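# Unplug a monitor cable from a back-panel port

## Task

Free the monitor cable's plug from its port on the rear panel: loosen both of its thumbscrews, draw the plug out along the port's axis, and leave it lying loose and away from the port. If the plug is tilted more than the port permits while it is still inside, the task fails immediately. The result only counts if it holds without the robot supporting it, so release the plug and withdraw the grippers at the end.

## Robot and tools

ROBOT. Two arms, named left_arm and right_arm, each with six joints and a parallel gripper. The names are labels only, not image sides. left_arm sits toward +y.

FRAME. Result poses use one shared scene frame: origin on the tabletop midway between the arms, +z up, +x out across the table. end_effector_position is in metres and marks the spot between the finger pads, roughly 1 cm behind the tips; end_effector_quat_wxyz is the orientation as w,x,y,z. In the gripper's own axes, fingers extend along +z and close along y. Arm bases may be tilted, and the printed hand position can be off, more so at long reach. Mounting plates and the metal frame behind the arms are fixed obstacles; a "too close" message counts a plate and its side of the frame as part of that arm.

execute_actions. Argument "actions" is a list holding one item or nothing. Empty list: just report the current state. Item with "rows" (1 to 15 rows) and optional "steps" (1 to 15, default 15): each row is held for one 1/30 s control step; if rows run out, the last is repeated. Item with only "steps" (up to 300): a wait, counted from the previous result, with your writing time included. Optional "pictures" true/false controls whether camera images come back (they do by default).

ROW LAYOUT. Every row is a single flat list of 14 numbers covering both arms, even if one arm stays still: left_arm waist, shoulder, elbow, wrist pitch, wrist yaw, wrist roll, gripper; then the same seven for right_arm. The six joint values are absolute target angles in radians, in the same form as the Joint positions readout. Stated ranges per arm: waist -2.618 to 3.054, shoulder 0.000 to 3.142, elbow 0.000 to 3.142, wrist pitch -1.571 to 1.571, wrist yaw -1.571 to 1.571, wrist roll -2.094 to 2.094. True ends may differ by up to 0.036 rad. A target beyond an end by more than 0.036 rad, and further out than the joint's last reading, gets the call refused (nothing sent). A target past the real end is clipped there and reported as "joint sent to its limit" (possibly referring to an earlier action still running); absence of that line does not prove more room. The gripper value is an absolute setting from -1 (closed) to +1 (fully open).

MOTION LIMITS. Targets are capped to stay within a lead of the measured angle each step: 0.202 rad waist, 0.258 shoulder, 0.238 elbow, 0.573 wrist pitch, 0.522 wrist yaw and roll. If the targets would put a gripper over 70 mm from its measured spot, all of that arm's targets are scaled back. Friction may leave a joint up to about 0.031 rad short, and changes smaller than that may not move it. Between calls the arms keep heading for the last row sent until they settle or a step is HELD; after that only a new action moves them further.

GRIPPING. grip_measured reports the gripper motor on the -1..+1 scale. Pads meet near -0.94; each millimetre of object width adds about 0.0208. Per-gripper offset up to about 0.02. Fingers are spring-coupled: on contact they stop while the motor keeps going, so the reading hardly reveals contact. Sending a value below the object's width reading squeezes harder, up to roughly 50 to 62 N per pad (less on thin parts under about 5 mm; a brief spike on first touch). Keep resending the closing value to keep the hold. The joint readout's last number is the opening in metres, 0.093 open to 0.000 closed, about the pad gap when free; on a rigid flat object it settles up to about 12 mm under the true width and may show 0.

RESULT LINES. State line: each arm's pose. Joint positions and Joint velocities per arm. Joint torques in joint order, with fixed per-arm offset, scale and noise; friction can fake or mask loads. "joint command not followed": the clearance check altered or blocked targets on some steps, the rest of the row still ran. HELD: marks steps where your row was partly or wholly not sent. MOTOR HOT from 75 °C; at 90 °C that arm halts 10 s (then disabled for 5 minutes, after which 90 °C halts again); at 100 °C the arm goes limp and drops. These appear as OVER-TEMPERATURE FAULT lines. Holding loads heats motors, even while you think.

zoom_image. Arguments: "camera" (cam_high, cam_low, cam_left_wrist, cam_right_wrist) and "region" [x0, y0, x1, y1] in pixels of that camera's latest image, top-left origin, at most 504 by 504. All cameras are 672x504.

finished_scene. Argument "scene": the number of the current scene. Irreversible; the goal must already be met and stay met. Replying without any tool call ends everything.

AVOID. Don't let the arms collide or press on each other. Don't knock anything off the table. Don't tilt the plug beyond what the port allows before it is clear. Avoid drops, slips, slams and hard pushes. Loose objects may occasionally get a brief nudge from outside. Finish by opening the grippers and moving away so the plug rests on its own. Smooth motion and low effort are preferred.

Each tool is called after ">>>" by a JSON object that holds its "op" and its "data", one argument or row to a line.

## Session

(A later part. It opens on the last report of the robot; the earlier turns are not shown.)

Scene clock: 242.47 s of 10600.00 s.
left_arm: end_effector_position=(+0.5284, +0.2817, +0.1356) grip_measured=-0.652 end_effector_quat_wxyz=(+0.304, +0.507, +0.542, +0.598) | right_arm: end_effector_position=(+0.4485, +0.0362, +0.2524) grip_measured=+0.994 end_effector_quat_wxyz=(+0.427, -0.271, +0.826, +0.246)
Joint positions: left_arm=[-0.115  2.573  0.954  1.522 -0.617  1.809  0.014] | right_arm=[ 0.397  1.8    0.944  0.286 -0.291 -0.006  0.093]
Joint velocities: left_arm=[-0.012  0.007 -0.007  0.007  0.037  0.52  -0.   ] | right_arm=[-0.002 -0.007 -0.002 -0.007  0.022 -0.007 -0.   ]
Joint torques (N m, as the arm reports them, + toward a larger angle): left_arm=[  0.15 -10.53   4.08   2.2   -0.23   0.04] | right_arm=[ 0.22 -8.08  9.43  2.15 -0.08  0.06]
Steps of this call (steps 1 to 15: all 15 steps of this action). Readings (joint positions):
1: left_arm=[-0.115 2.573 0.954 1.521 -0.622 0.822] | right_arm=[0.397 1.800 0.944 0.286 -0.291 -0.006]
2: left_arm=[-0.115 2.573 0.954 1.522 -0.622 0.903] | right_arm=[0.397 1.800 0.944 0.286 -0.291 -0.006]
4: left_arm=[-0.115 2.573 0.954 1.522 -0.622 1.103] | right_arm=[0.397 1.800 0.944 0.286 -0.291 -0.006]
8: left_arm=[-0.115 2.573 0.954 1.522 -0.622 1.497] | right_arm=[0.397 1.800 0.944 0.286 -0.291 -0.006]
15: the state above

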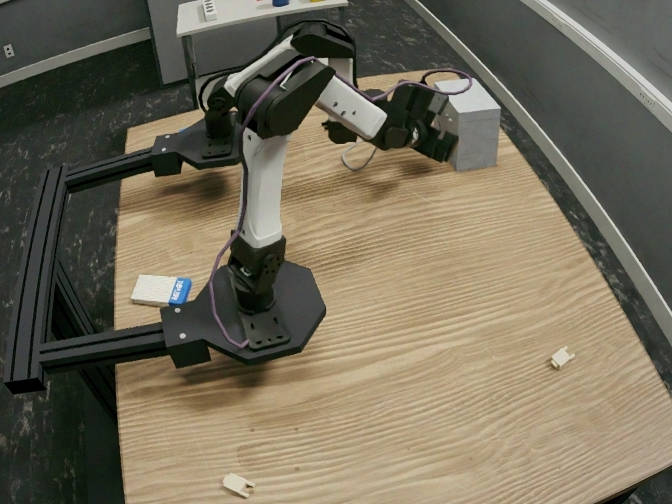

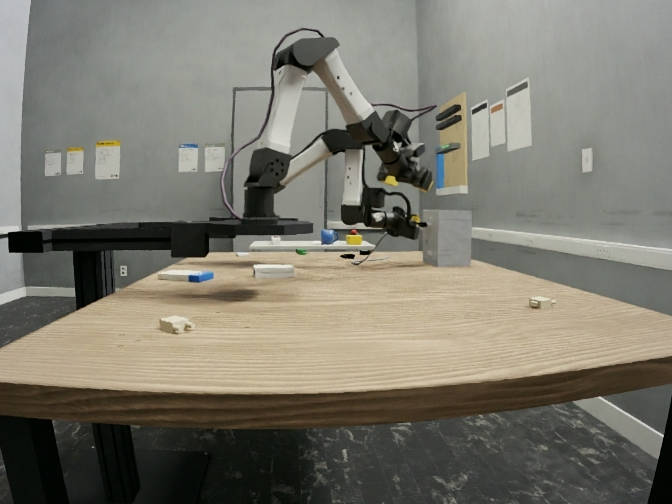

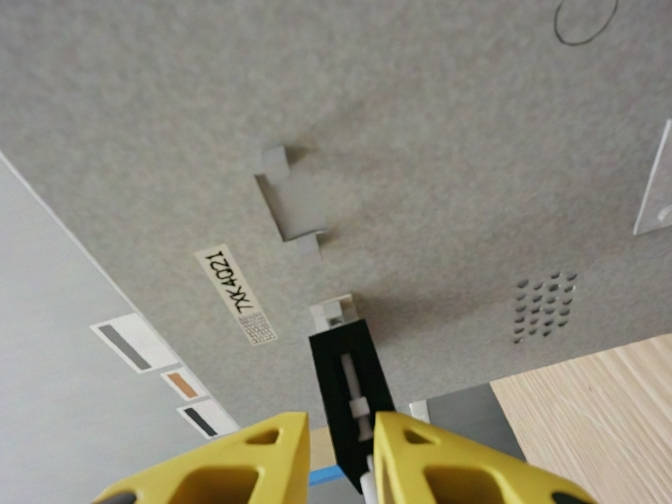

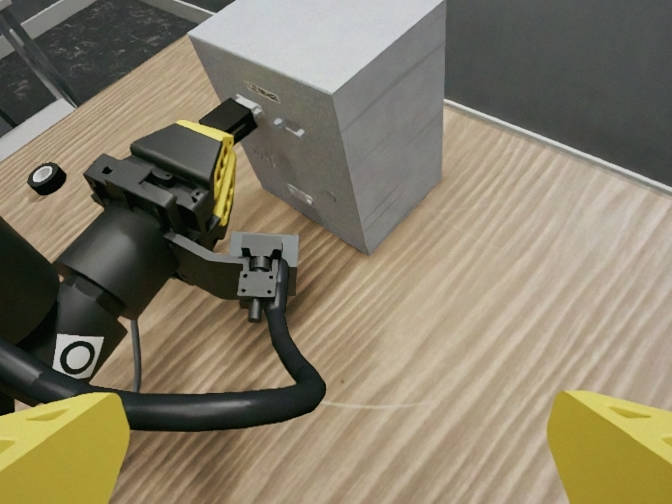

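The plug is free, partly out and tilted. Backing off to regrasp.

>>> {"op": "execute_actions", "data": {
  "actions": [
    {"rows":[[-0.2,2.575,0.96,1.525,-0.63,1.7,-0.65,0.4,1.8,0.95,0.3,-0.3,0,1]],"steps":12}
  ],
  "pictures": false
}}

>>> {"op": "execute_actions", "data": {
  "actions": [
    {"rows":[[-0.2,2.3,0.78,1.45,-0.63,1.0,-0.5,0.4,1.8,0.95,0.3,-0.3,0,1]]}
  ],
  "pictures": false
}}

>>> {"op": "execute_actions", "data": {
  "actions": [
    {"rows":[[0.084,2.3,0.78,1.45,-0.1,0,0.4,0.4,1.8,0.95,0.3,-0.3,0,1]]}
  ],
  "pictures": false
}}

>>> {"op": "execute_actions", "data": {
  "actions": [
    {"steps":15}
  ]
}}

>>> {"op": "zoom_image", "data": {
  "camera": "cam_low",
  "region": [370,195,450,255]
}}

Scene clock: 247.43 s of 10600.00 s.
left_arm: end_effector_position=(+0.5224, +0.2368, +0.1366) grip_measured=-0.652 end_effector_quat_wxyz=(+0.355, +0.505, +0.543, +0.570) | right_arm: end_effector_position=(+0.4485, +0.0362, +0.2524) grip_measured=+0.994 end_effector_quat_wxyz=(+0.427, -0.271, +0.826, +0.246)
Joint positions: left_arm=[-0.206  2.573  0.954  1.522 -0.624  1.72   0.014] | right_arm=[ 0.397  1.8    0.944  0.286 -0.291 -0.006  0.093]
Joint velocities: left_arm=[-0.007 -0.007 -0.012 -0.037 -0.081 -0.095 -0.   ] | right_arm=[-0.007  0.017 -0.012 -0.022  0.051  0.037  0.001]
Joint torques (N m, as the arm reports them, + toward a larger angle): left_arm=[  0.32 -10.57   4.03   2.23  -0.09  -0.09] | right_arm=[ 0.31 -8.03  9.32  2.1  -0.14 -0.02]
Steps of this call (steps 1 to 30: the robot went on to your last target; steps 31 to 90: nothing new was sent; then 1.57 s passed at rest; steps 91 to 102: all 12 steps of this action). Readings (joint positions):
91: left_arm=[-0.123 2.573 0.954 1.522 -0.618 1.860] | right_arm=[0.397 1.800 0.944 0.286 -0.291 -0.006]
92: left_arm=[-0.137 2.573 0.954 1.522 -0.624 1.830] | right_arm=[0.397 1.800 0.944 0.286 -0.291 -0.006]
94: left_arm=[-0.175 2.573 0.954 1.522 -0.625 1.785] | right_arm=[0.397 1.800 0.944 0.286 -0.291 -0.006]
98: left_arm=[-0.208 2.573 0.954 1.522 -0.624 1.739] | right_arm=[0.397 1.800 0.944 0.286 -0.291 -0.006]
102: the state above

Scene clock: 247.93 s of 10600.00 s.
left_arm: end_effector_position=(+0.5082, +0.2451, +0.2174) grip_measured=-0.502 end_effector_quat_wxyz=(+0.551, +0.270, +0.669, +0.420) | right_arm: end_effector_position=(+0.4485, +0.0362, +0.2524) grip_measured=+0.994 end_effector_quat_wxyz=(+0.427, -0.271, +0.826, +0.246)
Joint positions: left_arm=[-0.206  2.287  0.798  1.465 -0.628  1.036  0.021] | right_arm=[ 0.397  1.8    0.944  0.286 -0.291 -0.006  0.093]
Joint velocities: left_arm=[ 0.002  0.002  0.007 -0.037  0.007 -0.227  0.001] | right_arm=[ 0.007  0.002 -0.002  0.022 -0.022  0.037 -0.   ]
Joint torques (N m, as the arm reports them, + toward a larger angle): left_arm=[ 0.38 -8.75  3.    2.01 -0.01 -0.1 ] | right_arm=[ 0.29 -8.08  9.44  2.12 -0.1   0.01]
Steps of this call (steps 1 to 15: all 15 steps of this action). Readings (joint positions):
1: left_arm=[-0.206 2.538 0.923 1.492 -0.620 1.637] | right_arm=[0.397 1.800 0.944 0.286 -0.291 -0.006]
2: left_arm=[-0.206 2.474 0.860 1.460 -0.620 1.538] | right_arm=[0.397 1.800 0.944 0.286 -0.291 -0.006]
4: left_arm=[-0.206 2.361 0.799 1.453 -0.627 1.353] | right_arm=[0.397 1.800 0.944 0.286 -0.291 -0.006]
8: left_arm=[-0.206 2.284 0.798 1.484 -0.628 1.146] | right_arm=[0.397 1.800 0.944 0.286 -0.291 -0.006]
15: the state above

Scene clock: 248.43 s of 10600.00 s.
left_arm: end_effector_position=(+0.5349, +0.3095, +0.2133) grip_measured=+0.398 end_effector_quat_wxyz=(+0.689, -0.002, +0.724, +0.039) | right_arm: end_effector_position=(+0.4485, +0.0362, +0.2524) grip_measured=+0.994 end_effector_quat_wxyz=(+0.427, -0.271, +0.826, +0.246)
Joint positions: left_arm=[ 0.087  2.287  0.797  1.46  -0.127  0.067  0.064] | right_arm=[ 0.397  1.8    0.944  0.286 -0.291 -0.006  0.093]
Joint velocities: left_arm=[-0.017 -0.002  0.002 -0.022  0.212 -0.403  0.   ] | right_arm=[ 0.002 -0.012 -0.002 -0.022 -0.022  0.037  0.   ]
Joint torques (N m, as the arm reports them, + toward a larger angle): left_arm=[-0.45 -8.74  3.14  2.15  0.07 -0.04] | right_arm=[ 0.21 -8.07  9.71  2.17 -0.11 -0.07]
Steps of this call (steps 1 to 15: all 15 steps of this action). Readings (joint positions):
1: left_arm=[-0.182 2.287 0.797 1.464 -0.540 0.953] | right_arm=[0.397 1.800 0.944 0.286 -0.291 -0.006]
2: left_arm=[-0.138 2.287 0.797 1.461 -0.438 0.853] | right_arm=[0.397 1.800 0.944 0.286 -0.291 -0.006]
4: left_arm=[-0.016 2.287 0.797 1.460 -0.308 0.655] | right_arm=[0.397 1.800 0.944 0.286 -0.291 -0.006]
8: left_arm=[0.117 2.287 0.797 1.460 -0.213 0.293] | right_arm=[0.397 1.800 0.944 0.286 -0.291 -0.006]
15: the state above

Scene clock: 248.93 s of 10600.00 s.
left_arm: end_effector_position=(+0.5351, +0.3063, +0.2133) grip_measured=+0.398 end_effector_quat_wxyz=(+0.690, -0.016, +0.723, +0.012) | right_arm: end_effector_position=(+0.4485, +0.0362, +0.2524) grip_measured=+0.994 end_effector_quat_wxyz=(+0.427, -0.271, +0.826, +0.246)
Joint positions: left_arm=[ 0.087  2.287  0.797  1.46  -0.108  0.01   0.064] | right_arm=[ 0.397  1.8    0.944  0.286 -0.291 -0.006  0.093]
Joint velocities: left_arm=[ 0.012 -0.002  0.002  0.037  0.022  0.007 -0.001] | right_arm=[ 0.017 -0.007 -0.007  0.007 -0.007  0.051 -0.   ]
Joint torques (N m, as the arm reports them, + toward a larger angle): left_arm=[-0.32 -8.75  3.08  2.15  0.1  -0.1 ] | right_arm=[ 0.24 -8.02  9.43  2.11 -0.13  0.01]
Steps of this call (steps 1 to 15: the robot went on to your last target). Readings (joint positions):
1: left_arm=[0.087 2.287 0.797 1.460 -0.123 0.055] | right_arm=[0.397 1.800 0.944 0.286 -0.291 -0.006]
2: left_arm=[0.087 2.287 0.797 1.460 -0.120 0.046] | right_arm=[0.397 1.800 0.944 0.286 -0.291 -0.006]
4: left_arm=[0.087 2.287 0.797 1.460 -0.115 0.032] | right_arm=[0.397 1.800 0.944 0.286 -0.291 -0.006]
8: left_arm=[0.087 2.287 0.797 1.460 -0.110 0.018] | right_arm=[0.397 1.800 0.944 0.286 -0.291 -0.006]
15: the state above

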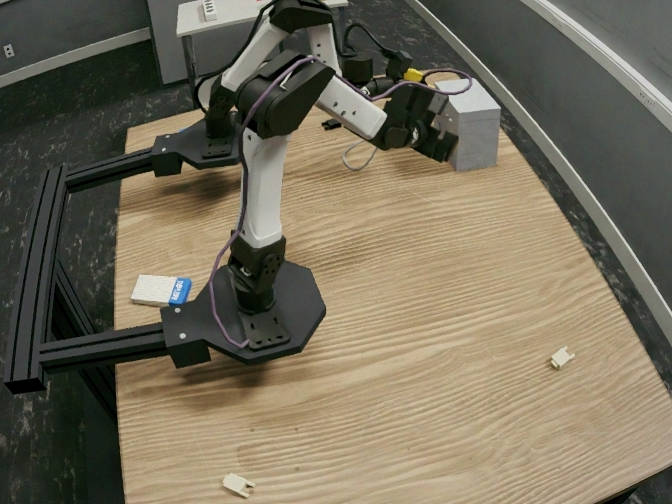

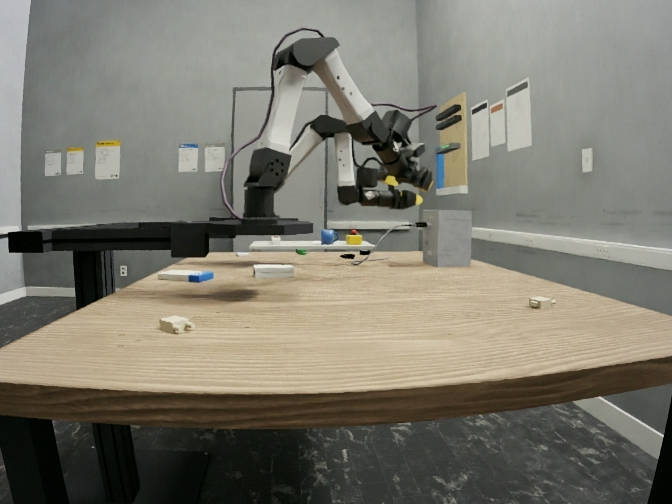

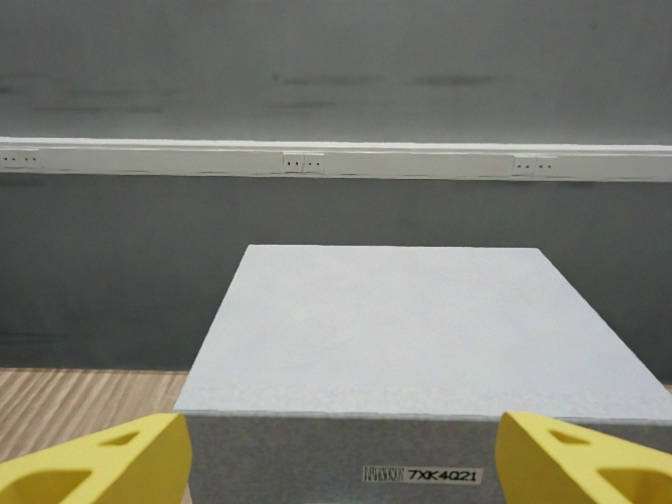

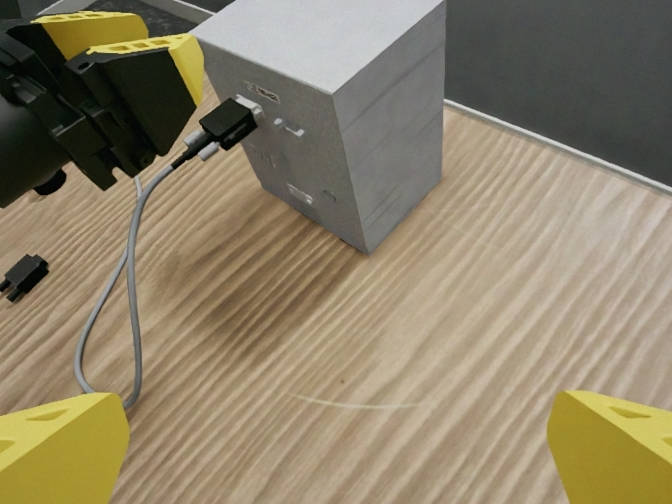

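Region (370, 195, 450, 255) of cam_low's 672x504 image, scaled by 6.300, with more detail than that image has; it fills the top 378 rows of this view, and the rest is white.

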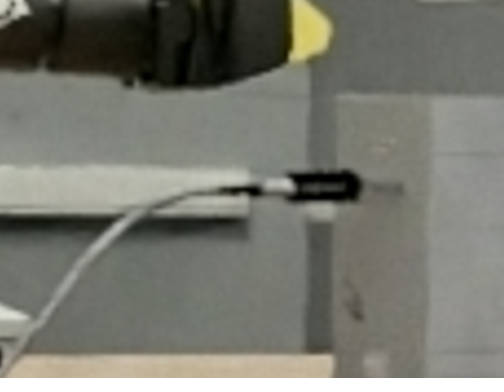

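>>> {"op": "execute_actions", "data": {
  "actions": [
    {"rows":[[0.084,2.42,0.88,1.45,-0.1,0,0.4,0.4,1.8,0.95,0.3,-0.3,0,1]]}
  ],
  "pictures": false
}}

>>> {"op": "execute_actions", "data": {
  "actions": [
    {"rows":[[0.084,2.485,0.91,1.45,-0.1,0,0.2,0.4,1.8,0.95,0.3,-0.3,0,1]]}
  ]
}}

>>> {"op": "zoom_image", "data": {
  "camera": "cam_low",
  "region": [370,195,450,255]
}}

Scene clock: 251.73 s of 10600.00 s.
left_arm: end_effector_position=(+0.5412, +0.3047, +0.1642) grip_measured=+0.398 end_effector_quat_wxyz=(+0.660, -0.014, +0.751, +0.013) | right_arm: end_effector_position=(+0.4485, +0.0362, +0.2524) grip_measured=+0.994 end_effector_quat_wxyz=(+0.427, -0.271, +0.826, +0.246)
Joint positions: left_arm=[ 0.087  2.419  0.862  1.447 -0.107  0.008  0.064] | right_arm=[ 0.397  1.8    0.944  0.286 -0.291 -0.006  0.093]
Joint velocities: left_arm=[-0.007 -0.007 -0.002 -0.022  0.007 -0.022  0.001] | right_arm=[-0.007 -0.002 -0.002  0.007  0.007 -0.037  0.   ]
Joint torques (N m, as the arm reports them, + toward a larger angle): left_arm=[ -0.43 -10.17   5.57   2.33   0.07  -0.07] | right_arm=[ 0.22 -8.2   9.44  2.16 -0.12  0.05]
Steps of this call (steps 1 to 15: the robot went on to your last target; steps 16 to 69: nothing new was sent; steps 70 to 84: all 15 steps of this action). Readings (joint positions):
70: left_arm=[0.087 2.303 0.809 1.469 -0.107 0.008] | right_arm=[0.397 1.800 0.944 0.286 -0.291 -0.006]
71: left_arm=[0.087 2.332 0.836 1.476 -0.107 0.008] | right_arm=[0.397 1.800 0.944 0.286 -0.291 -0.006]
73: left_arm=[0.087 2.383 0.861 1.471 -0.107 0.008] | right_arm=[0.397 1.800 0.944 0.286 -0.291 -0.006]
77: left_arm=[0.087 2.419 0.862 1.446 -0.107 0.008] | right_arm=[0.397 1.800 0.944 0.286 -0.291 -0.006]
84: the state above

Scene clock: 252.23 s of 10600.00 s.
left_arm: end_effector_position=(+0.5428, +0.3042, +0.1465) grip_measured=+0.202 end_effector_quat_wxyz=(+0.652, -0.013, +0.758, +0.014) | right_arm: end_effector_position=(+0.4485, +0.0362, +0.2524) grip_measured=+0.994 end_effector_quat_wxyz=(+0.427, -0.271, +0.826, +0.246)
Joint positions: left_arm=[ 0.087  2.474  0.889  1.453 -0.107  0.008  0.055] | right_arm=[ 0.397  1.8    0.944  0.286 -0.291 -0.006  0.093]
Joint velocities: left_arm=[ 0.007 -0.012  0.002 -0.007 -0.007 -0.051 -0.001] | right_arm=[ 0.012 -0.002 -0.012 -0.007  0.066  0.037 -0.001]
Joint torques (N m, as the arm reports them, + toward a larger angle): left_arm=[-0.4  -9.66  5.52  2.28  0.05 -0.07] | right_arm=[ 0.45 -8.25  9.54  2.11 -0.14 -0.03]
Steps of this call (steps 1 to 15: all 15 steps of this action). Readings (joint positions):
1: left_arm=[0.087 2.426 0.867 1.451 -0.107 0.008] | right_arm=[0.397 1.800 0.944 0.286 -0.291 -0.006]
2: left_arm=[0.087 2.438 0.878 1.455 -0.107 0.008] | right_arm=[0.397 1.800 0.944 0.286 -0.291 -0.006]
4: left_arm=[0.087 2.460 0.889 1.455 -0.107 0.008] | right_arm=[0.397 1.800 0.944 0.286 -0.291 -0.006]
8: left_arm=[0.087 2.474 0.889 1.453 -0.107 0.008] | right_arm=[0.397 1.800 0.944 0.286 -0.291 -0.006]
15: the state above

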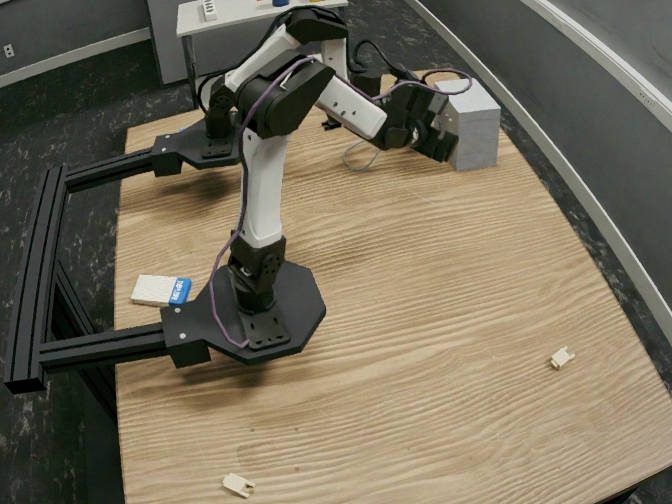

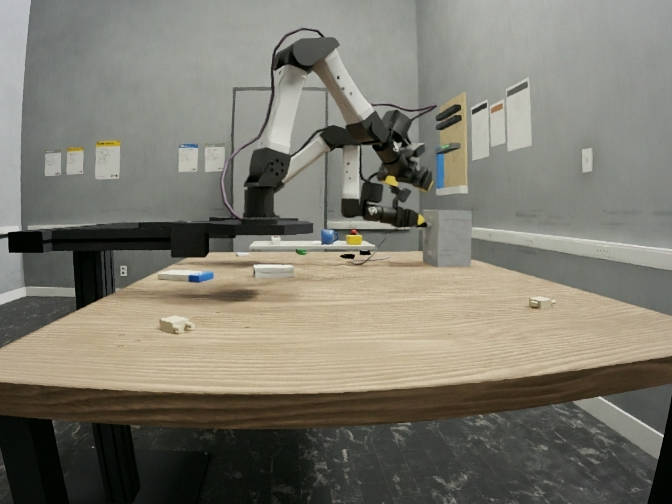

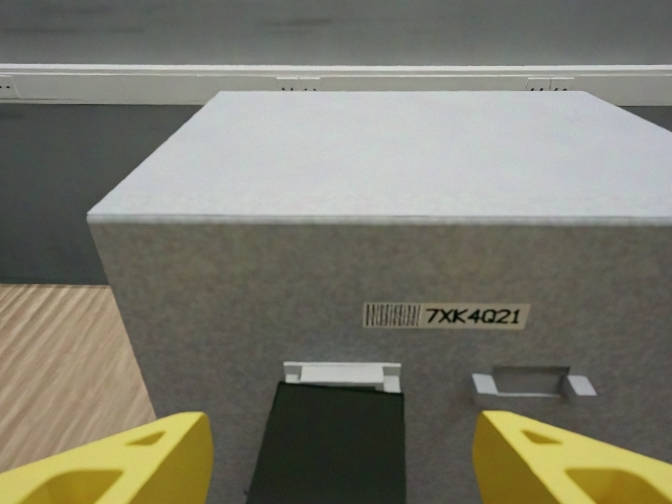

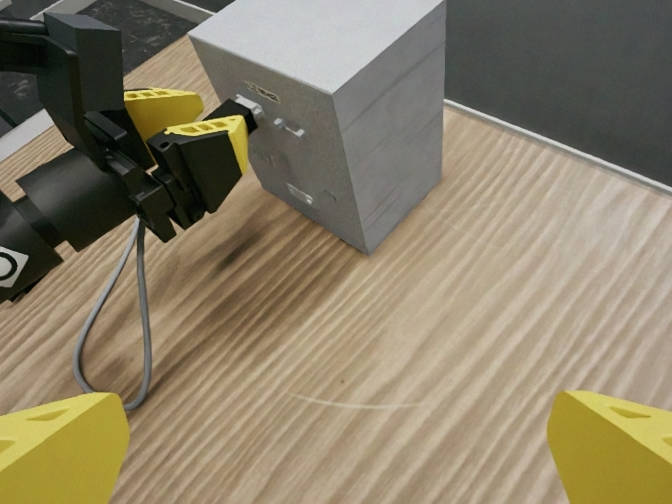

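Region (370, 195, 450, 255) of cam_low's 672x504 image, scaled by 6.300, with more detail than that image has; it fills the top 378 rows of this view, and the rest is white.

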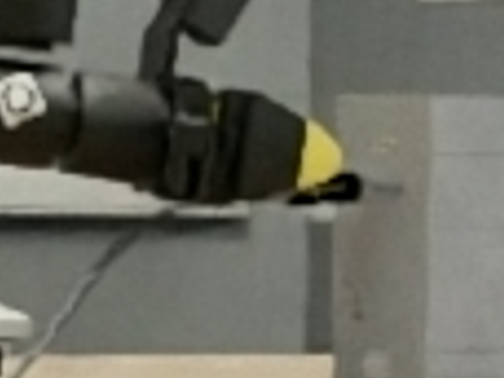

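>>> {"op": "execute_actions", "data": {
  "actions": [
    {"rows":[[0.084,2.475,0.89,1.405,-0.1,0,0,0.4,1.8,0.95,0.3,-0.3,0,1]]}
  ],
  "pictures": false
}}

>>> {"op": "execute_actions", "data": {
  "actions": [
    {"rows":[[0.084,2.475,0.89,1.415,-0.1,0,-0.44,0.4,1.8,0.95,0.3,-0.3,0,1]]}
  ],
  "pictures": false
}}

>>> {"op": "execute_actions", "data": {
  "actions": [
    {"rows":[[0.084,2.475,0.84,1.44,-0.1,0,-0.44,0.4,1.8,0.95,0.3,-0.3,0,1]]}
  ]
}}

>>> {"op": "zoom_image", "data": {
  "camera": "cam_low",
  "region": [370,195,450,255]
}}

Scene clock: 256.43 s of 10600.00 s.
left_arm: end_effector_position=(+0.5423, +0.3036, +0.1435) grip_measured=+0.002 end_effector_quat_wxyz=(+0.648, -0.012, +0.762, +0.013) | right_arm: end_effector_position=(+0.4485, +0.0362, +0.2524) grip_measured=+0.994 end_effector_quat_wxyz=(+0.427, -0.271, +0.826, +0.246)
Joint positions: left_arm=[ 0.087  2.474  0.889  1.441 -0.103  0.008  0.045] | right_arm=[ 0.397  1.8    0.944  0.286 -0.291 -0.006  0.093]
Joint velocities: left_arm=[ 0.007  0.017  0.012 -0.007 -0.022 -0.051 -0.001] | right_arm=[ 0.007 -0.012 -0.007  0.022  0.022  0.007 -0.   ]
Joint torques (N m, as the arm reports them, + toward a larger angle): left_arm=[ -0.39 -10.36   3.94   1.9    0.02  -0.05] | right_arm=[ 0.3  -8.18  9.64  2.09 -0.16 -0.01]
Steps of this call (steps 1 to 15: the robot went on to your last target; steps 16 to 90: nothing new was sent; then 0.70 s passed at rest; steps 91 to 105: all 15 steps of this action). Readings (joint positions):
91: left_arm=[0.087 2.474 0.889 1.450 -0.107 0.008] | right_arm=[0.397 1.800 0.944 0.286 -0.291 -0.006]
92: left_arm=[0.087 2.474 0.889 1.447 -0.105 0.008] | right_arm=[0.397 1.800 0.944 0.286 -0.291 -0.006]
94: left_arm=[0.087 2.474 0.889 1.442 -0.104 0.008] | right_arm=[0.397 1.800 0.944 0.286 -0.291 -0.006]
98: left_arm=[0.087 2.474 0.889 1.441 -0.104 0.008] | right_arm=[0.397 1.800 0.944 0.286 -0.291 -0.006]
105: the state above

Scene clock: 256.93 s of 10600.00 s.
left_arm: end_effector_position=(+0.5423, +0.3059, +0.1436) grip_measured=-0.425 end_effector_quat_wxyz=(+0.648, -0.015, +0.761, +0.016) | right_arm: end_effector_position=(+0.4485, +0.0362, +0.2524) grip_measured=+0.994 end_effector_quat_wxyz=(+0.427, -0.271, +0.826, +0.246)
Joint positions: left_arm=[ 0.088  2.474  0.889  1.442 -0.112  0.007  0.025] | right_arm=[ 0.397  1.8    0.944  0.286 -0.291 -0.006  0.093]
Joint velocities: left_arm=[-0.002 -0.022 -0.012 -0.051  0.007  0.037 -0.001] | right_arm=[ 0.007  0.002 -0.002 -0.007  0.022 -0.007 -0.   ]
Joint torques (N m, as the arm reports them, + toward a larger angle): left_arm=[ -0.31 -10.46   3.93   2.02   0.09  -0.03] | right_arm=[ 0.16 -8.07  9.58  2.15 -0.16 -0.01]
Steps of this call (steps 1 to 15: all 15 steps of this action). Readings (joint positions):
1: left_arm=[0.087 2.474 0.889 1.441 -0.104 0.008] | right_arm=[0.397 1.800 0.944 0.286 -0.291 -0.006]
2: left_arm=[0.088 2.474 0.889 1.442 -0.110 0.007] | right_arm=[0.397 1.800 0.944 0.286 -0.291 -0.006]
4: left_arm=[0.088 2.474 0.889 1.442 -0.112 0.007] | right_arm=[0.397 1.800 0.944 0.286 -0.291 -0.006]
8: left_arm=[0.088 2.474 0.889 1.442 -0.112 0.007] | right_arm=[0.397 1.800 0.944 0.286 -0.291 -0.006]
15: the state above

Scene clock: 257.43 s of 10600.00 s.
left_arm: end_effector_position=(+0.5416, +0.3057, +0.1432) grip_measured=-0.425 end_effector_quat_wxyz=(+0.648, -0.015, +0.762, +0.016) | right_arm: end_effector_position=(+0.4485, +0.0362, +0.2524) grip_measured=+0.994 end_effector_quat_wxyz=(+0.427, -0.271, +0.826, +0.246)
Joint positions: left_arm=[ 0.088  2.474  0.886  1.443 -0.111  0.007  0.025] | right_arm=[ 0.397  1.8    0.944  0.286 -0.291 -0.006  0.093]
Joint velocities: left_arm=[-0.007 -0.007  0.012 -0.007  0.022 -0.066 -0.   ] | right_arm=[ 0.012 -0.012  0.007  0.007  0.007 -0.051  0.   ]
Joint torques (N m, as the arm reports them, + toward a larger angle): left_arm=[ -0.35 -10.31   0.12   2.29   0.1   -0.07] | right_arm=[ 0.25 -8.03  9.71  2.07 -0.06  0.02]
Steps of this call (steps 1 to 15: all 15 steps of this action). Readings (joint positions):
1: left_arm=[0.088 2.474 0.886 1.443 -0.112 0.007] | right_arm=[0.397 1.800 0.944 0.286 -0.291 -0.006]
2: left_arm=[0.088 2.474 0.886 1.443 -0.111 0.007] | right_arm=[0.397 1.800 0.944 0.286 -0.291 -0.006]
4: left_arm=[0.088 2.474 0.886 1.443 -0.111 0.007] | right_arm=[0.397 1.800 0.944 0.286 -0.291 -0.006]
8: left_arm=[0.088 2.474 0.886 1.443 -0.111 0.007] | right_arm=[0.397 1.800 0.944 0.286 -0.291 -0.006]
15: the state above

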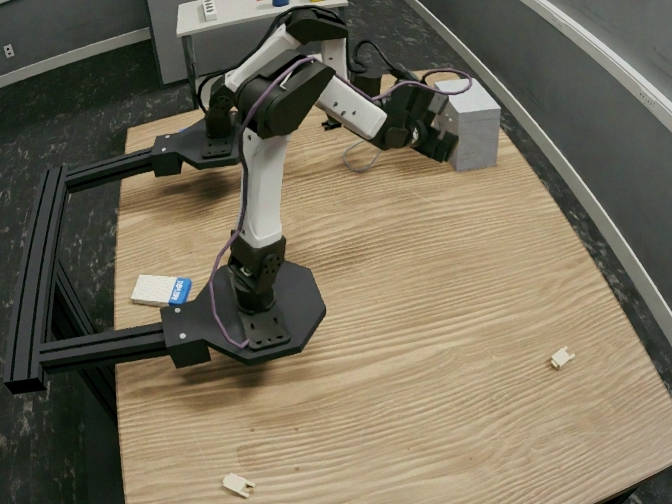

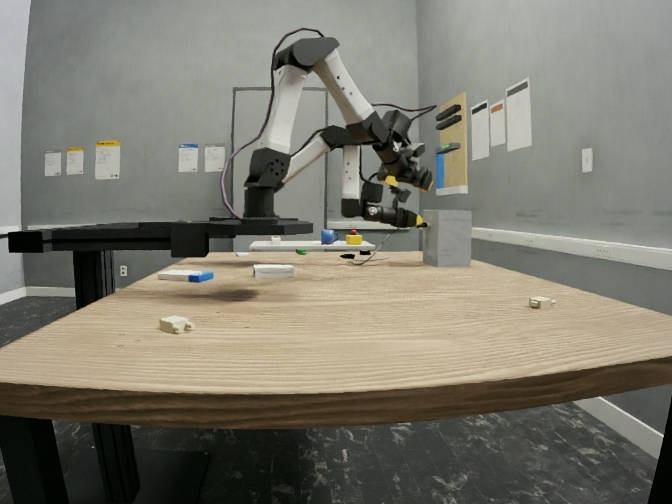

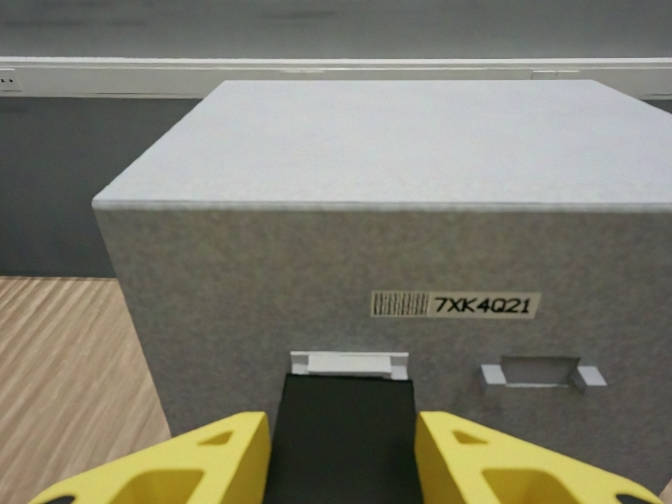

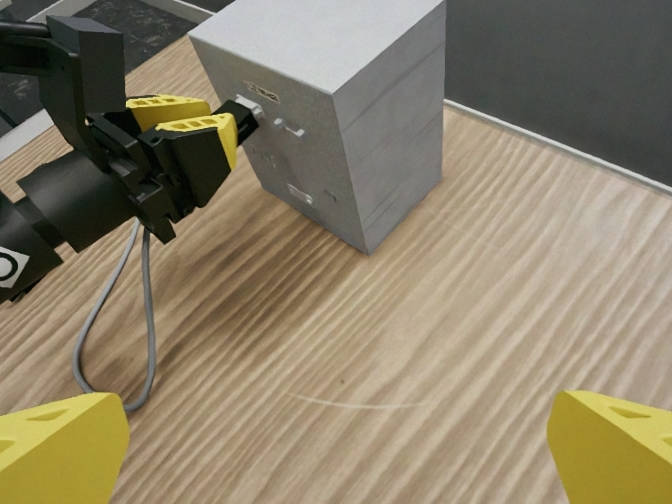

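Region (370, 195, 450, 255) of cam_low's 672x504 image, scaled by 6.300, with more detail than that image has; it fills the top 378 rows of this view, and the rest is white.

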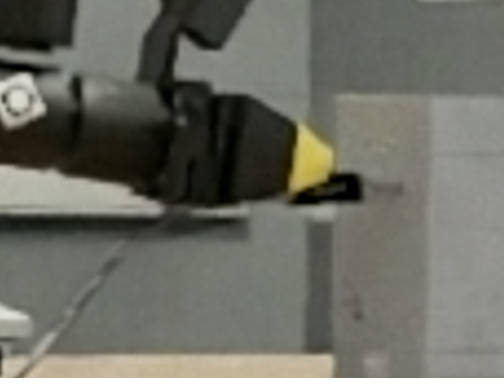

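Gripped but tail-down; lifting slightly while pulling.

>>> {"op": "execute_actions", "data": {
  "actions": [
    {"rows":[[0.084,2.47,0.85,1.48,-0.1,0,-0.46,0.4,1.8,0.95,0.3,-0.3,0,1]]}
  ],
  "pictures": false
}}

>>> {"op": "execute_actions", "data": {
  "actions": [
    {"rows":[[0.084,2.47,0.815,1.485,-0.1,0,-0.46,0.4,1.8,0.95,0.3,-0.3,0,1]]}
  ]
}}

>>> {"op": "zoom_image", "data": {
  "camera": "cam_low",
  "region": [370,195,450,255]
}}

Scene clock: 261.10 s of 10600.00 s.
left_arm: end_effector_position=(+0.5418, +0.3057, +0.1438) grip_measured=-0.443 end_effector_quat_wxyz=(+0.649, -0.015, +0.761, +0.016) | right_arm: end_effector_position=(+0.4485, +0.0362, +0.2524) grip_measured=+0.994 end_effector_quat_wxyz=(+0.427, -0.271, +0.826, +0.246)
Joint positions: left_arm=[ 0.088  2.474  0.886  1.446 -0.111  0.007  0.024] | right_arm=[ 0.397  1.8    0.944  0.286 -0.291 -0.006  0.093]
Joint velocities: left_arm=[-0.012  0.002 -0.007 -0.051 -0.125 -0.066 -0.   ] | right_arm=[ 0.007 -0.007 -0.002 -0.022 -0.037  0.037 -0.002]
Joint torques (N m, as the arm reports them, + toward a larger angle): left_arm=[ -0.4  -10.71   0.98   2.66   0.08  -0.04] | right_arm=[ 0.05 -8.16  9.35  2.08 -0.14 -0.03]
Steps of this call (steps 1 to 15: the robot went on to your last target; steps 16 to 90: nothing new was sent; then 0.17 s passed at rest; steps 91 to 105: all 15 steps of this action). Readings (joint positions):
91: left_arm=[0.088 2.474 0.886 1.445 -0.111 0.007] | right_arm=[0.397 1.800 0.944 0.286 -0.291 -0.006]
92: left_arm=[0.088 2.474 0.886 1.446 -0.111 0.007] | right_arm=[0.397 1.800 0.944 0.286 -0.291 -0.006]
94: left_arm=[0.088 2.474 0.886 1.446 -0.111 0.007] | right_arm=[0.397 1.800 0.944 0.286 -0.291 -0.006]
98: left_arm=[0.088 2.474 0.886 1.446 -0.111 0.007] | right_arm=[0.397 1.800 0.944 0.286 -0.291 -0.006]
105: the state above

Scene clock: 261.60 s of 10600.00 s.
left_arm: end_effector_position=(+0.5279, +0.3061, +0.1350) grip_measured=-0.443 end_effector_quat_wxyz=(+0.638, -0.013, +0.770, +0.016) | right_arm: end_effector_position=(+0.4485, +0.0362, +0.2524) grip_measured=+0.994 end_effector_quat_wxyz=(+0.427, -0.271, +0.826, +0.246)
Joint positions: left_arm=[ 0.088  2.474  0.834  1.47  -0.109  0.007  0.024] | right_arm=[ 0.397  1.8    0.944  0.286 -0.291 -0.006  0.093]
Joint velocities: left_arm=[-0.012  0.007  0.027  0.022 -0.037 -0.022 -0.001] | right_arm=[-0.017 -0.017  0.012  0.007 -0.007  0.022  0.001]
Joint torques (N m, as the arm reports them, + toward a larger angle): left_arm=[ -0.47 -10.48   1.97   2.47   0.06  -0.05] | right_arm=[ 0.09 -8.29  9.32  2.1  -0.12 -0.02]
Steps of this call (steps 1 to 15: all 15 steps of this action). Readings (joint positions):
1: left_arm=[0.088 2.474 0.884 1.446 -0.111 0.007] | right_arm=[0.397 1.800 0.944 0.286 -0.291 -0.006]
2: left_arm=[0.088 2.474 0.877 1.451 -0.110 0.007] | right_arm=[0.397 1.800 0.944 0.286 -0.291 -0.006]
4: left_arm=[0.088 2.474 0.853 1.467 -0.110 0.007] | right_arm=[0.397 1.800 0.944 0.286 -0.291 -0.006]
8: left_arm=[0.088 2.474 0.834 1.467 -0.110 0.007] | right_arm=[0.397 1.800 0.944 0.286 -0.291 -0.006]
15: the state above

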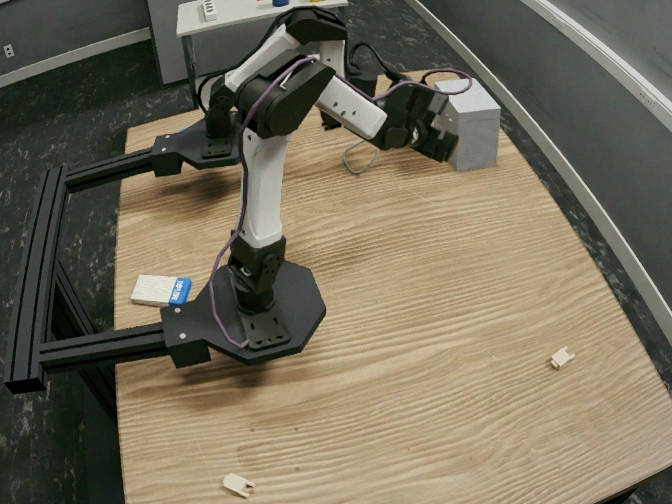

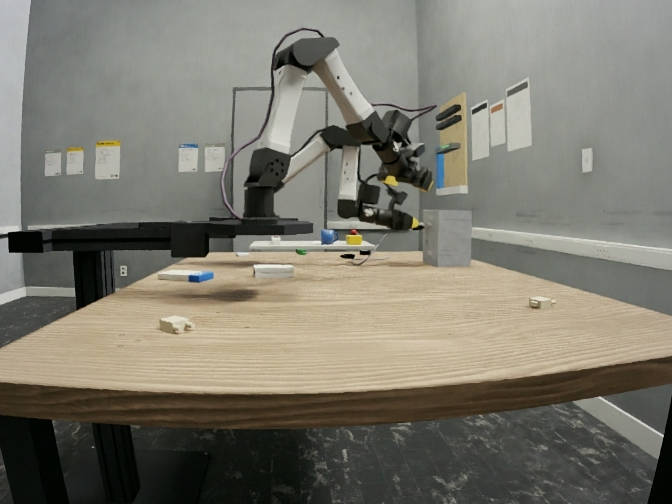

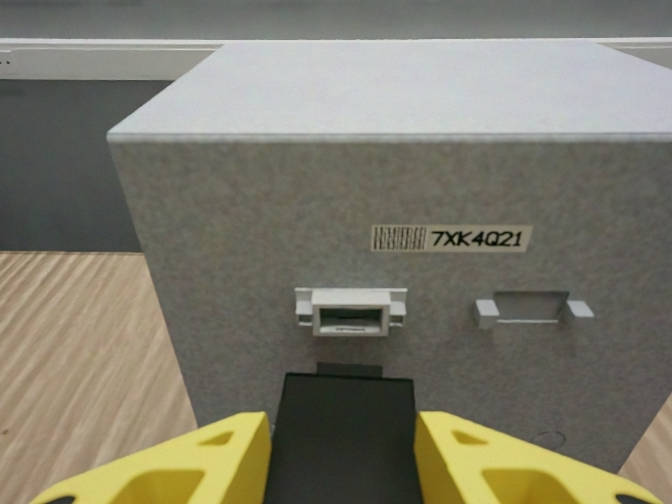

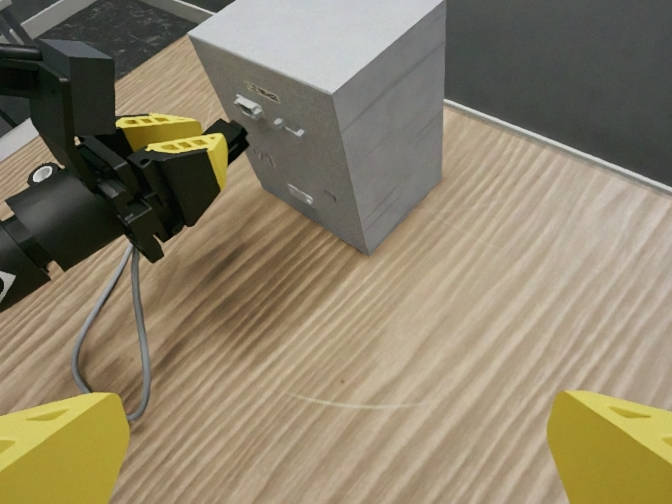

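Region (370, 195, 450, 255) of cam_low's 672x504 image, scaled by 6.300, with more detail than that image has; it fills the top 378 rows of this view, and the rest is white.

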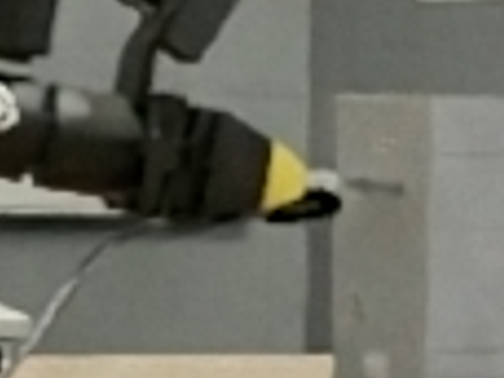

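>>> {"op": "execute_actions", "data": {
  "actions": [
    {"rows":[[0.084,2.57,0.82,1.485,-0.1,0,-0.46,0.4,1.8,0.95,0.3,-0.3,0,1]]}
  ],
  "pictures": false
}}

>>> {"op": "execute_actions", "data": {
  "actions": [
    {"rows":[[0.084,2.65,0.82,1.485,-0.1,0,-0.46,0.4,1.8,0.95,0.3,-0.3,0,1]]}
  ],
  "pictures": false
}}

>>> {"op": "execute_actions", "data": {
  "actions": [
    {"rows":[[0.084,2.71,0.82,1.485,-0.1,0,-0.46,0.4,1.8,0.95,0.3,-0.3,0,1]]}
  ]
}}

Scene clock: 265.30 s of 10600.00 s.
left_arm: end_effector_position=(+0.5132, +0.3061, +0.0902) grip_measured=-0.443 end_effector_quat_wxyz=(+0.603, -0.010, +0.798, +0.018) | right_arm: end_effector_position=(+0.4485, +0.0362, +0.2524) grip_measured=+0.994 end_effector_quat_wxyz=(+0.427, -0.271, +0.826, +0.246)
Joint positions: left_arm=[ 0.088  2.57   0.834  1.475 -0.109  0.007  0.024] | right_arm=[ 0.397  1.8    0.944  0.286 -0.291 -0.006  0.093]
Joint velocities: left_arm=[-0.017  0.002 -0.002  0.007  0.051 -0.066 -0.   ] | right_arm=[-0.012 -0.012  0.002  0.007 -0.037 -0.022 -0.   ]
Joint torques (N m, as the arm reports them, + toward a larger angle): left_arm=[ -0.45 -10.16   1.75   2.37   0.06  -0.07] | right_arm=[ 0.21 -7.99  9.57  2.07 -0.13  0.  ]
Steps of this call (steps 1 to 15: the robot went on to your last target; steps 16 to 90: nothing new was sent; then 0.20 s passed at rest; steps 91 to 105: all 15 steps of this action). Readings (joint positions):
91: left_arm=[0.088 2.484 0.834 1.479 -0.109 0.007] | right_arm=[0.397 1.800 0.944 0.286 -0.291 -0.006]
92: left_arm=[0.088 2.499 0.834 1.492 -0.109 0.007] | right_arm=[0.397 1.800 0.944 0.286 -0.291 -0.006]
94: left_arm=[0.088 2.537 0.834 1.491 -0.109 0.007] | right_arm=[0.397 1.800 0.944 0.286 -0.291 -0.006]
98: left_arm=[0.088 2.570 0.834 1.472 -0.109 0.007] | right_arm=[0.397 1.800 0.944 0.286 -0.291 -0.006]
105: the state above

Scene clock: 265.80 s of 10600.00 s.
left_arm: end_effector_position=(+0.4981, +0.3062, +0.0546) grip_measured=-0.443 end_effector_quat_wxyz=(+0.572, -0.007, +0.820, +0.019) | right_arm: end_effector_position=(+0.4485, +0.0362, +0.2524) grip_measured=+0.994 end_effector_quat_wxyz=(+0.427, -0.271, +0.826, +0.246)
Joint positions: left_arm=[ 0.088  2.647  0.834  1.476 -0.108  0.007  0.024] | right_arm=[ 0.397  1.8    0.944  0.286 -0.291 -0.006  0.093]
Joint velocities: left_arm=[-0.012 -0.012 -0.012 -0.037 -0.007  0.051 -0.   ] | right_arm=[-0.017  0.007 -0.002 -0.007 -0.007 -0.037 -0.001]
Joint torques (N m, as the arm reports them, + toward a larger angle): left_arm=[-0.3  -9.82  1.19  2.39  0.04 -0.05] | right_arm=[ 0.42 -8.11  9.38  2.08 -0.15 -0.03]
Steps of this call (steps 1 to 15: all 15 steps of this action). Readings (joint positions):
1: left_arm=[0.088 2.578 0.834 1.482 -0.109 0.007] | right_arm=[0.397 1.800 0.944 0.286 -0.291 -0.006]
2: left_arm=[0.088 2.590 0.834 1.492 -0.109 0.007] | right_arm=[0.397 1.800 0.944 0.286 -0.291 -0.006]
4: left_arm=[0.088 2.620 0.834 1.491 -0.109 0.007] | right_arm=[0.397 1.800 0.944 0.286 -0.291 -0.006]
8: left_arm=[0.088 2.647 0.834 1.476 -0.108 0.007] | right_arm=[0.397 1.800 0.944 0.286 -0.291 -0.006]
15: the state above

Scene clock: 266.30 s of 10600.00 s.
left_arm: end_effector_position=(+0.4852, +0.3064, +0.0290) grip_measured=-0.443 end_effector_quat_wxyz=(+0.549, -0.005, +0.836, +0.021) | right_arm: end_effector_position=(+0.4485, +0.0362, +0.2524) grip_measured=+0.994 end_effector_quat_wxyz=(+0.427, -0.271, +0.826, +0.246)
Joint positions: left_arm=[ 0.088  2.704  0.834  1.477 -0.107  0.007  0.024] | right_arm=[ 0.397  1.8    0.944  0.286 -0.291 -0.006  0.093]
Joint velocities: left_arm=[-0.002 -0.012 -0.007 -0.051 -0.007 -0.037  0.   ] | right_arm=[ 0.012  0.002  0.002 -0.051  0.066  0.007  0.   ]
Joint torques (N m, as the arm reports them, + toward a larger angle): left_arm=[-0.47 -9.55  0.85  2.36  0.05 -0.05] | right_arm=[ 0.19 -8.18  9.28  2.13 -0.11  0.02]
Steps of this call (steps 1 to 15: all 15 steps of this action). Readings (joint positions):
1: left_arm=[0.088 2.653 0.834 1.481 -0.107 0.007] | right_arm=[0.397 1.800 0.944 0.286 -0.291 -0.006]
2: left_arm=[0.088 2.662 0.834 1.487 -0.107 0.007] | right_arm=[0.397 1.800 0.944 0.286 -0.291 -0.006]
4: left_arm=[0.088 2.684 0.834 1.487 -0.107 0.007] | right_arm=[0.397 1.800 0.944 0.286 -0.291 -0.006]
8: left_arm=[0.088 2.704 0.834 1.477 -0.107 0.007] | right_arm=[0.397 1.800 0.944 0.286 -0.291 -0.006]
15: the state above

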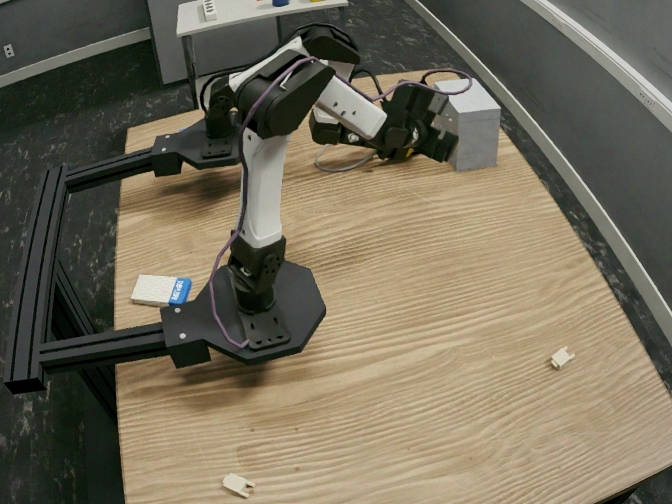

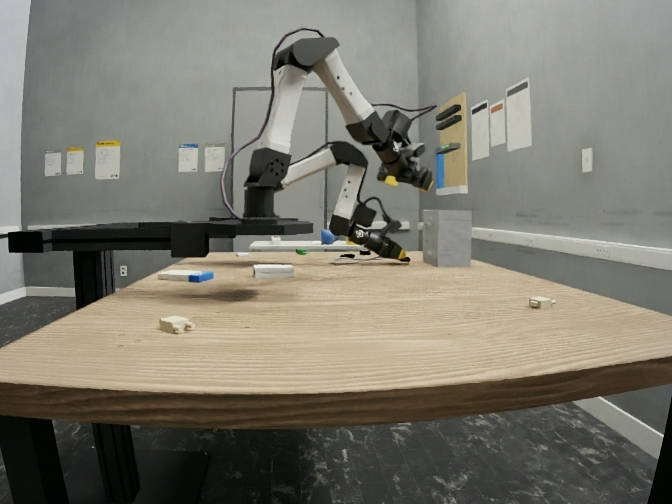

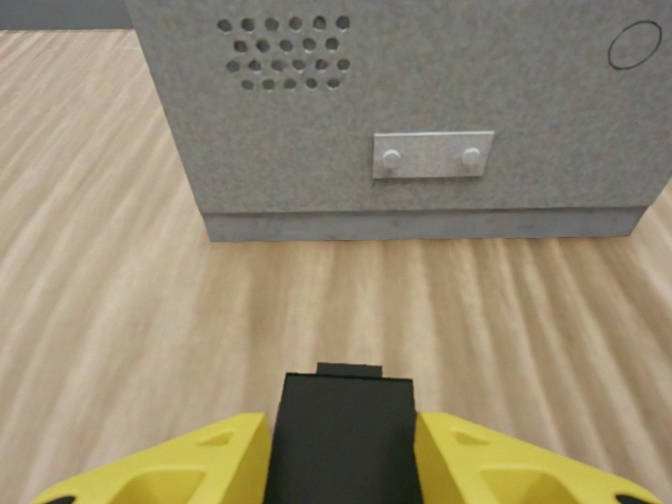

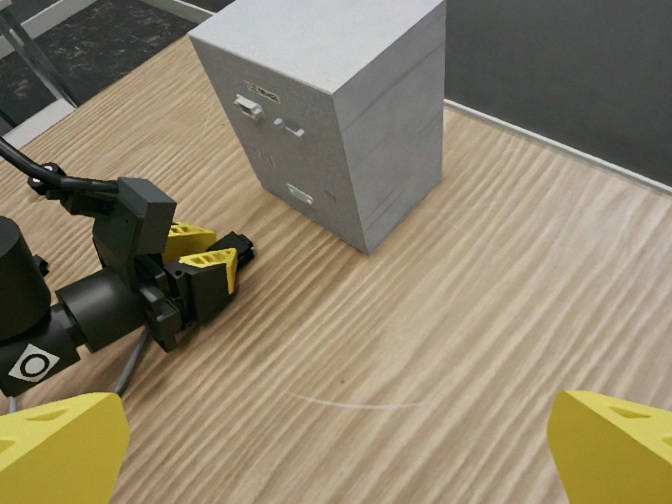

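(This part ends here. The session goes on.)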